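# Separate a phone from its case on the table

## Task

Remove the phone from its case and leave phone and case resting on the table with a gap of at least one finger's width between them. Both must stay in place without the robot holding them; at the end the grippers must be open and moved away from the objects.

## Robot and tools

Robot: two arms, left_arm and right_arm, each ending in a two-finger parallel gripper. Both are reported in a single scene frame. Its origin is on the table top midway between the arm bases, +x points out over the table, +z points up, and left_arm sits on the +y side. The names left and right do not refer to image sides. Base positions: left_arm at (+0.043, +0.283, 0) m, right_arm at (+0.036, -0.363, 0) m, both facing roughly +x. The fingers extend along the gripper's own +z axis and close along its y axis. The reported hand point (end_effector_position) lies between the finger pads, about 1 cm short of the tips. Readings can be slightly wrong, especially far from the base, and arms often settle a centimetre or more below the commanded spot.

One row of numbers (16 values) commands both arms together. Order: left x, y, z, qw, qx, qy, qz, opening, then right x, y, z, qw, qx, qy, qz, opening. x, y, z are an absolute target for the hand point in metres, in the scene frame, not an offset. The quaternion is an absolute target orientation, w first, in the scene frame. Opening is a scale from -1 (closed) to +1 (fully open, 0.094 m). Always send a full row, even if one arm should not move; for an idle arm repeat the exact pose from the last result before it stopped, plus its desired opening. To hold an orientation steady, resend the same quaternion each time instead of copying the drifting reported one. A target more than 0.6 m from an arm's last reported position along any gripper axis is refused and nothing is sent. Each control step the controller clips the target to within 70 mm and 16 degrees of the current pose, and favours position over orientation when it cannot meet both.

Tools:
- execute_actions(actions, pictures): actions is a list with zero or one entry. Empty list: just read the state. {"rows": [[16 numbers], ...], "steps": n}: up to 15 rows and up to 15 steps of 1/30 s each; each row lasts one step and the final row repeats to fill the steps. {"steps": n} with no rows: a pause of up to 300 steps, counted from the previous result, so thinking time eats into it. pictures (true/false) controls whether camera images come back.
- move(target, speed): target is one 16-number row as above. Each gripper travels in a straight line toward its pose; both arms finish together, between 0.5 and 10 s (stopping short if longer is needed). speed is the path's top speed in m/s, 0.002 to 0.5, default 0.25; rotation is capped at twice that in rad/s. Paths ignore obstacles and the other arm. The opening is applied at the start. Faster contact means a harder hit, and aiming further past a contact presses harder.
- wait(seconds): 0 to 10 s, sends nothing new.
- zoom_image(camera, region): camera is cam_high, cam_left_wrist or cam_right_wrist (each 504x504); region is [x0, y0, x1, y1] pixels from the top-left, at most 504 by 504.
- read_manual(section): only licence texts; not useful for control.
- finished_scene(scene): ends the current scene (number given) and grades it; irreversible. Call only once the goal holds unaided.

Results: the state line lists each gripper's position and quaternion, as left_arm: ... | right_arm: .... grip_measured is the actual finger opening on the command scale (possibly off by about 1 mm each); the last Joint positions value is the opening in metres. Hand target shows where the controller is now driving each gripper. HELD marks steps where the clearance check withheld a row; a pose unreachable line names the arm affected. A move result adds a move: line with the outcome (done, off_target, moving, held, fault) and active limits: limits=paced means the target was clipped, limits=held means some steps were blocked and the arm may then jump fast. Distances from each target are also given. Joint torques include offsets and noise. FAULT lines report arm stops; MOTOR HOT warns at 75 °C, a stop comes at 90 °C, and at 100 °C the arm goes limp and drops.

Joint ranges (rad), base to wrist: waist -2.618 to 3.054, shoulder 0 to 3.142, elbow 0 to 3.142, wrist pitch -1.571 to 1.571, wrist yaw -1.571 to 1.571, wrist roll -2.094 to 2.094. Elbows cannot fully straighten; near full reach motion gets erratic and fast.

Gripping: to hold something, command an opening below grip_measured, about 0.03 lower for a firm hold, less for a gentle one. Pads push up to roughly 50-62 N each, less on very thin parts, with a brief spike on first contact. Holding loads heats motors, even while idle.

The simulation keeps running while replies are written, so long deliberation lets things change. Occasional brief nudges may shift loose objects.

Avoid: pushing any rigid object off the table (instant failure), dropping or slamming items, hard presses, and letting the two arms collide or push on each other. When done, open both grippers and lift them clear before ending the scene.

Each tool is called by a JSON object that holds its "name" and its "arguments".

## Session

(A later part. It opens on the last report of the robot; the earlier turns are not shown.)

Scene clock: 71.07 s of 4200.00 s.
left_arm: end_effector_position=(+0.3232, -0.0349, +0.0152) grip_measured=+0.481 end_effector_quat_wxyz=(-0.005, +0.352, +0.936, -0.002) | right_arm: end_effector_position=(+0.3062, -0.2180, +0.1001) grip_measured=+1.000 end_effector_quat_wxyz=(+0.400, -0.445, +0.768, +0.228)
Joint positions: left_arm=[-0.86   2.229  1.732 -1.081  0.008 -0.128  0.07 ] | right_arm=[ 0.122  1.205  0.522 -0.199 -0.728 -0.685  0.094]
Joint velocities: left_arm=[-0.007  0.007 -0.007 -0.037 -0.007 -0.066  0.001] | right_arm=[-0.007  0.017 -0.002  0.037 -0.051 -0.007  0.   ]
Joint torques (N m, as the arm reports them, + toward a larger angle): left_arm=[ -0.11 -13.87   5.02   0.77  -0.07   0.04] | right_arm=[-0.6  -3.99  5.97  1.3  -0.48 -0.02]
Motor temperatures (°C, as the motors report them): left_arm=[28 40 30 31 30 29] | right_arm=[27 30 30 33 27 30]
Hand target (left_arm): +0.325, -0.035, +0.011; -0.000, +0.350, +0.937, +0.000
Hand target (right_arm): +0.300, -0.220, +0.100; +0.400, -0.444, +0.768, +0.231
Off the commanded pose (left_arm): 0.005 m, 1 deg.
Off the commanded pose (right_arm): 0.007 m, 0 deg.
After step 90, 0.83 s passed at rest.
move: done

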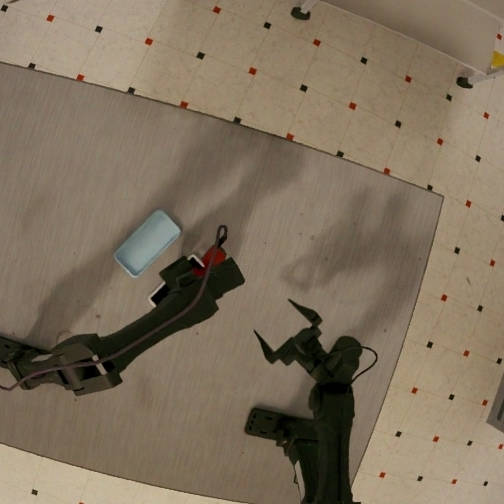

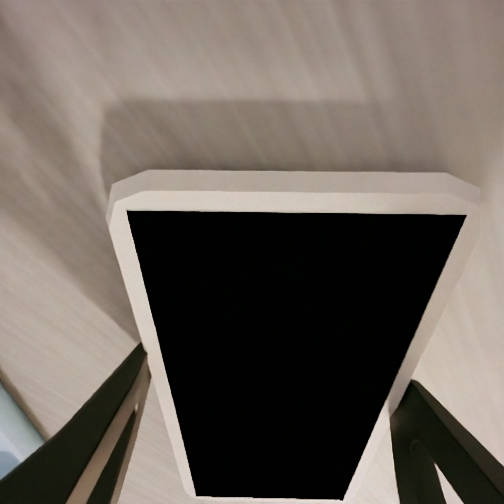

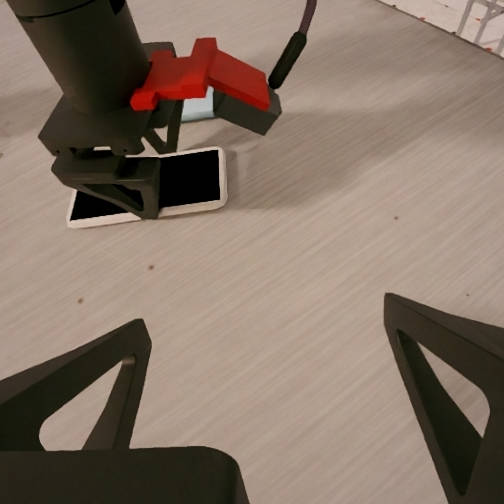

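{"name": "move", "arguments": {"target": [0.325,-0.035,0.008,0,0.35,0.937,0,0.44,0.30,-0.22,0.10,0.4,-0.4435,0.768,0.231,1], "speed": 0.01}}

{"name": "execute_actions", "arguments": {"actions": [{"rows":[[0.325,-0.035,0.01,0,0.35,0.937,0,0.75,0.30,-0.22,0.10,0.4,-0.4435,0.768,0.231,1]]}], "pictures": false}}

{"name": "move", "arguments": {"target": [0.31,0.0,0.17,0,0.35,0.937,0,0.75,0.30,-0.22,0.10,0.4,-0.4435,0.768,0.231,1]}}

{"name": "move", "arguments": {"target": [0.22,0.22,0.15,0,0.35,0.937,0,0.75,0.30,-0.22,0.10,0.4,-0.4435,0.768,0.231,1]}}

Scene clock: 77.13 s of 4200.00 s.
left_arm: end_effector_position=(+0.3232, -0.0349, +0.0152) grip_measured=+0.481 end_effector_quat_wxyz=(-0.005, +0.352, +0.936, -0.002) | right_arm: end_effector_position=(+0.3062, -0.2180, +0.1001) grip_measured=+1.000 end_effector_quat_wxyz=(+0.400, -0.445, +0.768, +0.228)
Joint positions: left_arm=[-0.86   2.229  1.732 -1.081  0.008 -0.128  0.07 ] | right_arm=[ 0.122  1.205  0.522 -0.199 -0.728 -0.685  0.094]
Joint velocities: left_arm=[-0.007  0.027 -0.007  0.007 -0.066  0.007  0.   ] | right_arm=[-0.027 -0.002 -0.022 -0.022 -0.007  0.007  0.   ]
Joint torques (N m, as the arm reports them, + toward a larger angle): left_arm=[  0.04 -13.37   4.29   0.84  -0.05  -0.02] | right_arm=[-0.59 -4.01  5.98  1.3  -0.48 -0.03]
Motor temperatures (°C, as the motors report them): left_arm=[28 40 30 31 30 29] | right_arm=[27 30 30 33 27 30]
Hand target (left_arm): +0.325, -0.035, +0.008; -0.000, +0.350, +0.937, +0.000
Hand target (right_arm): +0.300, -0.220, +0.100; +0.400, -0.443, +0.768, +0.231
Off the commanded pose (left_arm): 0.007 m, 1 deg.
Off the commanded pose (right_arm): 0.007 m, 0 deg.
After step 90, 2.10 s passed at rest.
move: done

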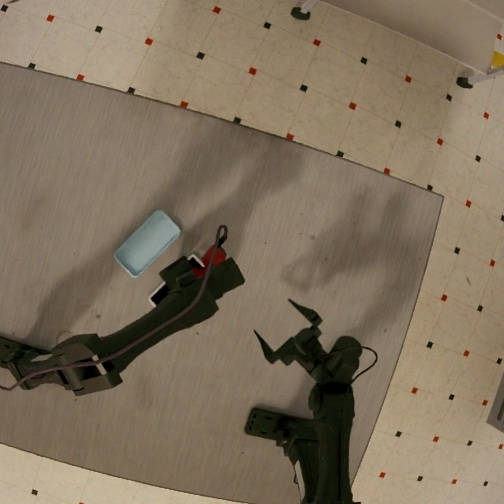

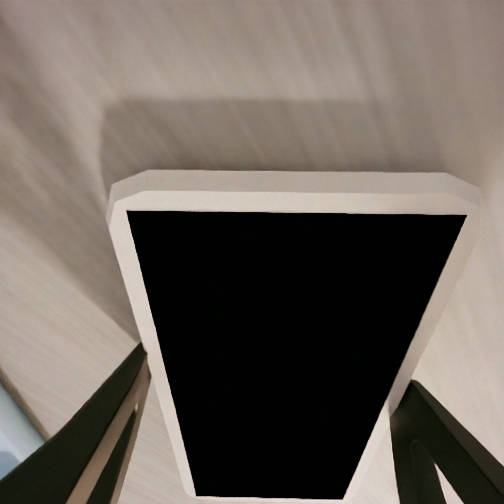

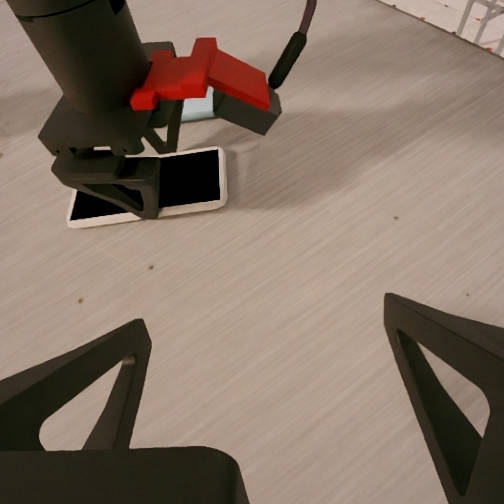

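Scene clock: 77.63 s of 4200.00 s.
left_arm: end_effector_position=(+0.3236, -0.0354, +0.0152) grip_measured=+0.747 end_effector_quat_wxyz=(-0.004, +0.352, +0.936, -0.003) | right_arm: end_effector_position=(+0.3062, -0.2180, +0.1001) grip_measured=+1.000 end_effector_quat_wxyz=(+0.400, -0.445, +0.768, +0.228)
Joint positions: left_arm=[-0.86   2.229  1.732 -1.079  0.008 -0.128  0.082] | right_arm=[ 0.122  1.205  0.522 -0.199 -0.728 -0.685  0.094]
Joint velocities: left_arm=[-0.017  0.007  0.007  0.051  0.051 -0.037  0.001] | right_arm=[-0.002 -0.002  0.022 -0.022 -0.051 -0.037  0.   ]
Joint torques (N m, as the arm reports them, + toward a larger angle): left_arm=[  0.02 -13.73   4.42   0.76  -0.05   0.01] | right_arm=[-0.61 -4.    5.98  1.3  -0.48 -0.02]
Motor temperatures (°C, as the motors report them): left_arm=[28 40 30 31 30 29] | right_arm=[27 30 30 33 27 30]
Hand target (left_arm): +0.325, -0.035, +0.010; -0.000, +0.350, +0.937, +0.000
Hand target (right_arm): +0.300, -0.220, +0.100; +0.400, -0.443, +0.768, +0.231
Off the commanded pose (left_arm): 0.005 m, 1 deg.
Off the commanded pose (right_arm): 0.007 m, 0 deg.
Steps of this call (steps 1 to 15: all 15 steps of this action). Readings (end_effector_position):
1: left_arm (+0.3232, -0.0349, +0.0152) | right_arm (+0.3062, -0.2180, +0.1001)
2: left_arm (+0.3232, -0.0350, +0.0152) | right_arm (+0.3062, -0.2180, +0.1001)
4: left_arm (+0.3235, -0.0353, +0.0152) | right_arm (+0.3062, -0.2180, +0.1001)
8: left_arm (+0.3236, -0.0354, +0.0152) | right_arm (+0.3062, -0.2180, +0.1001)
15: the state above

Scene clock: 79.20 s of 4200.00 s.
left_arm: end_effector_position=(+0.3080, -0.0051, +0.1580) grip_measured=+0.747 end_effector_quat_wxyz=(-0.001, +0.351, +0.936, -0.004) | right_arm: end_effector_position=(+0.3062, -0.2180, +0.1000) grip_measured=+1.000 end_effector_quat_wxyz=(+0.399, -0.445, +0.769, +0.228)
Joint positions: left_arm=[-0.839  2.063  2.044 -1.55   0.008 -0.108  0.082] | right_arm=[ 0.122  1.205  0.522 -0.2   -0.728 -0.685  0.094]
Joint velocities: left_arm=[ 0.012 -0.007  0.017 -0.081 -0.022 -0.037 -0.   ] | right_arm=[ 0.007 -0.017 -0.002 -0.007 -0.037 -0.007  0.   ]
Joint torques (N m, as the arm reports them, + toward a larger angle): left_arm=[  0.86 -14.27   7.43   0.37  -0.04   0.11] | right_arm=[-0.61 -4.02  5.97  1.3  -0.48 -0.03]
Motor temperatures (°C, as the motors report them): left_arm=[28 40 30 31 30 29] | right_arm=[27 30 30 33 27 30]
Hand target (left_arm): +0.310, -0.000, +0.170; +0.009, +0.350, +0.937, -0.004
Hand target (right_arm): +0.300, -0.220, +0.100; +0.400, -0.443, +0.768, +0.231
Off the commanded pose (left_arm): 0.013 m, 1 deg.
Off the commanded pose (right_arm): 0.006 m, 0 deg.
joint sent to its limit (left arm) — the command would take joint 4 (wrist pitch) past its lower limit, so that joint was sent only as far as its limit.
move: off_target (left_arm)

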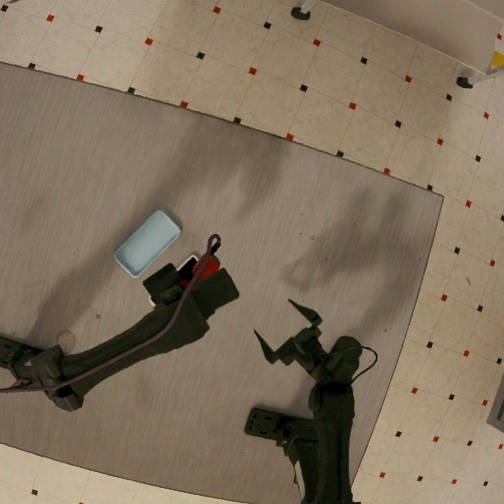

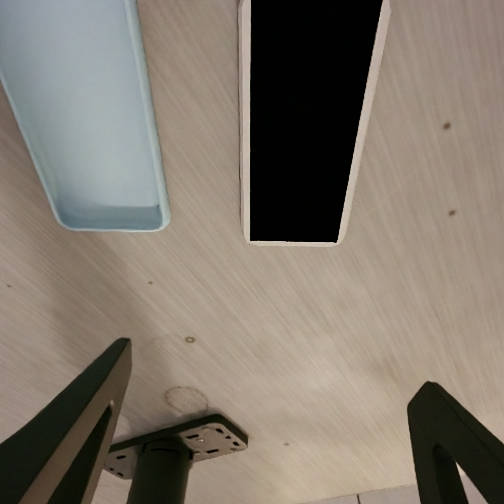

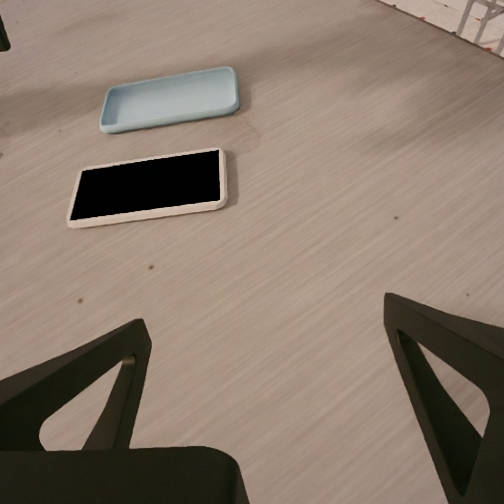

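Scene clock: 80.87 s of 4200.00 s.
left_arm: end_effector_position=(+0.2262, +0.2179, +0.1518) grip_measured=+0.747 end_effector_quat_wxyz=(-0.003, +0.351, +0.936, +0.001) | right_arm: end_effector_position=(+0.3062, -0.2181, +0.1000) grip_measured=+1.000 end_effector_quat_wxyz=(+0.399, -0.444, +0.769, +0.228)
Joint positions: left_arm=[-0.361  1.284  1.157 -1.45  -0.003  0.37   0.082] | right_arm=[ 0.122  1.205  0.522 -0.2   -0.727 -0.685  0.094]
Joint velocities: left_arm=[-0.007 -0.012  0.017 -0.007 -0.007  0.022 -0.001] | right_arm=[ 0.007 -0.002 -0.002 -0.007 -0.081 -0.037  0.   ]
Joint torques (N m, as the arm reports them, + toward a larger angle): left_arm=[ 0.7  -6.22  4.41  0.55  0.04  0.14] | right_arm=[-0.6  -4.01  5.97  1.3  -0.49 -0.03]
Motor temperatures (°C, as the motors report them): left_arm=[28 39 30 31 30 29] | right_arm=[27 30 30 33 27 30]
Hand target (left_arm): +0.221, +0.221, +0.152; -0.002, +0.350, +0.937, +0.000
Hand target (right_arm): +0.300, -0.220, +0.100; +0.400, -0.443, +0.768, +0.231
Off the commanded pose (left_arm): 0.007 m, 0 deg.
Off the commanded pose (right_arm): 0.006 m, 0 deg.
move: done

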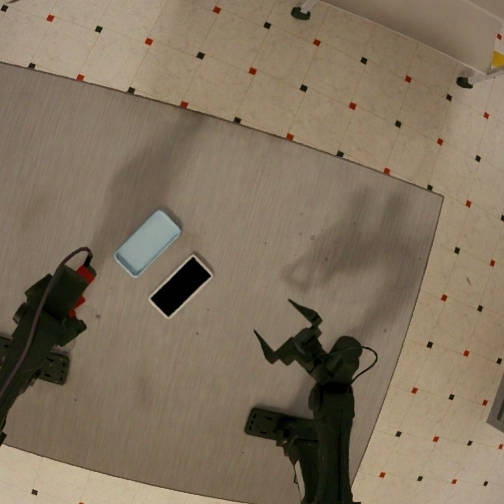

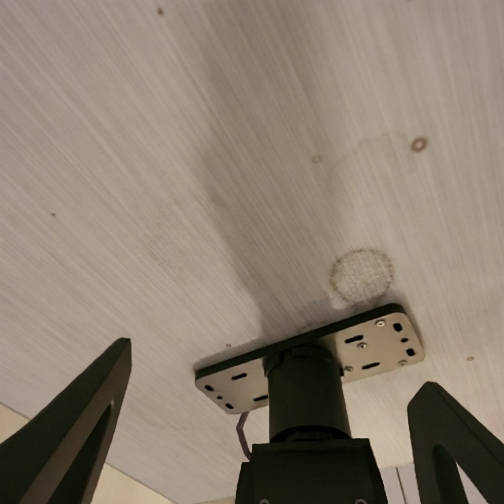

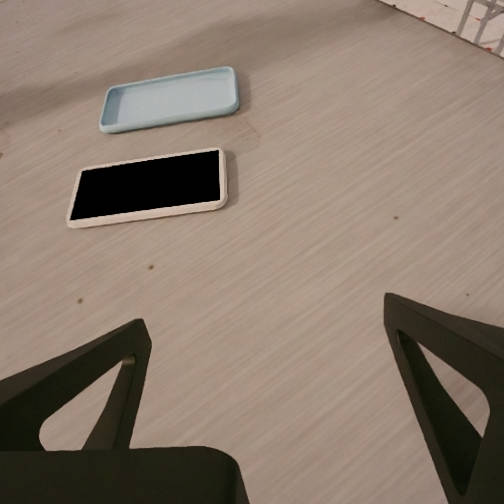

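{"name": "finished_scene", "arguments": {"scene": 1}}

The scene is finished: the task was done.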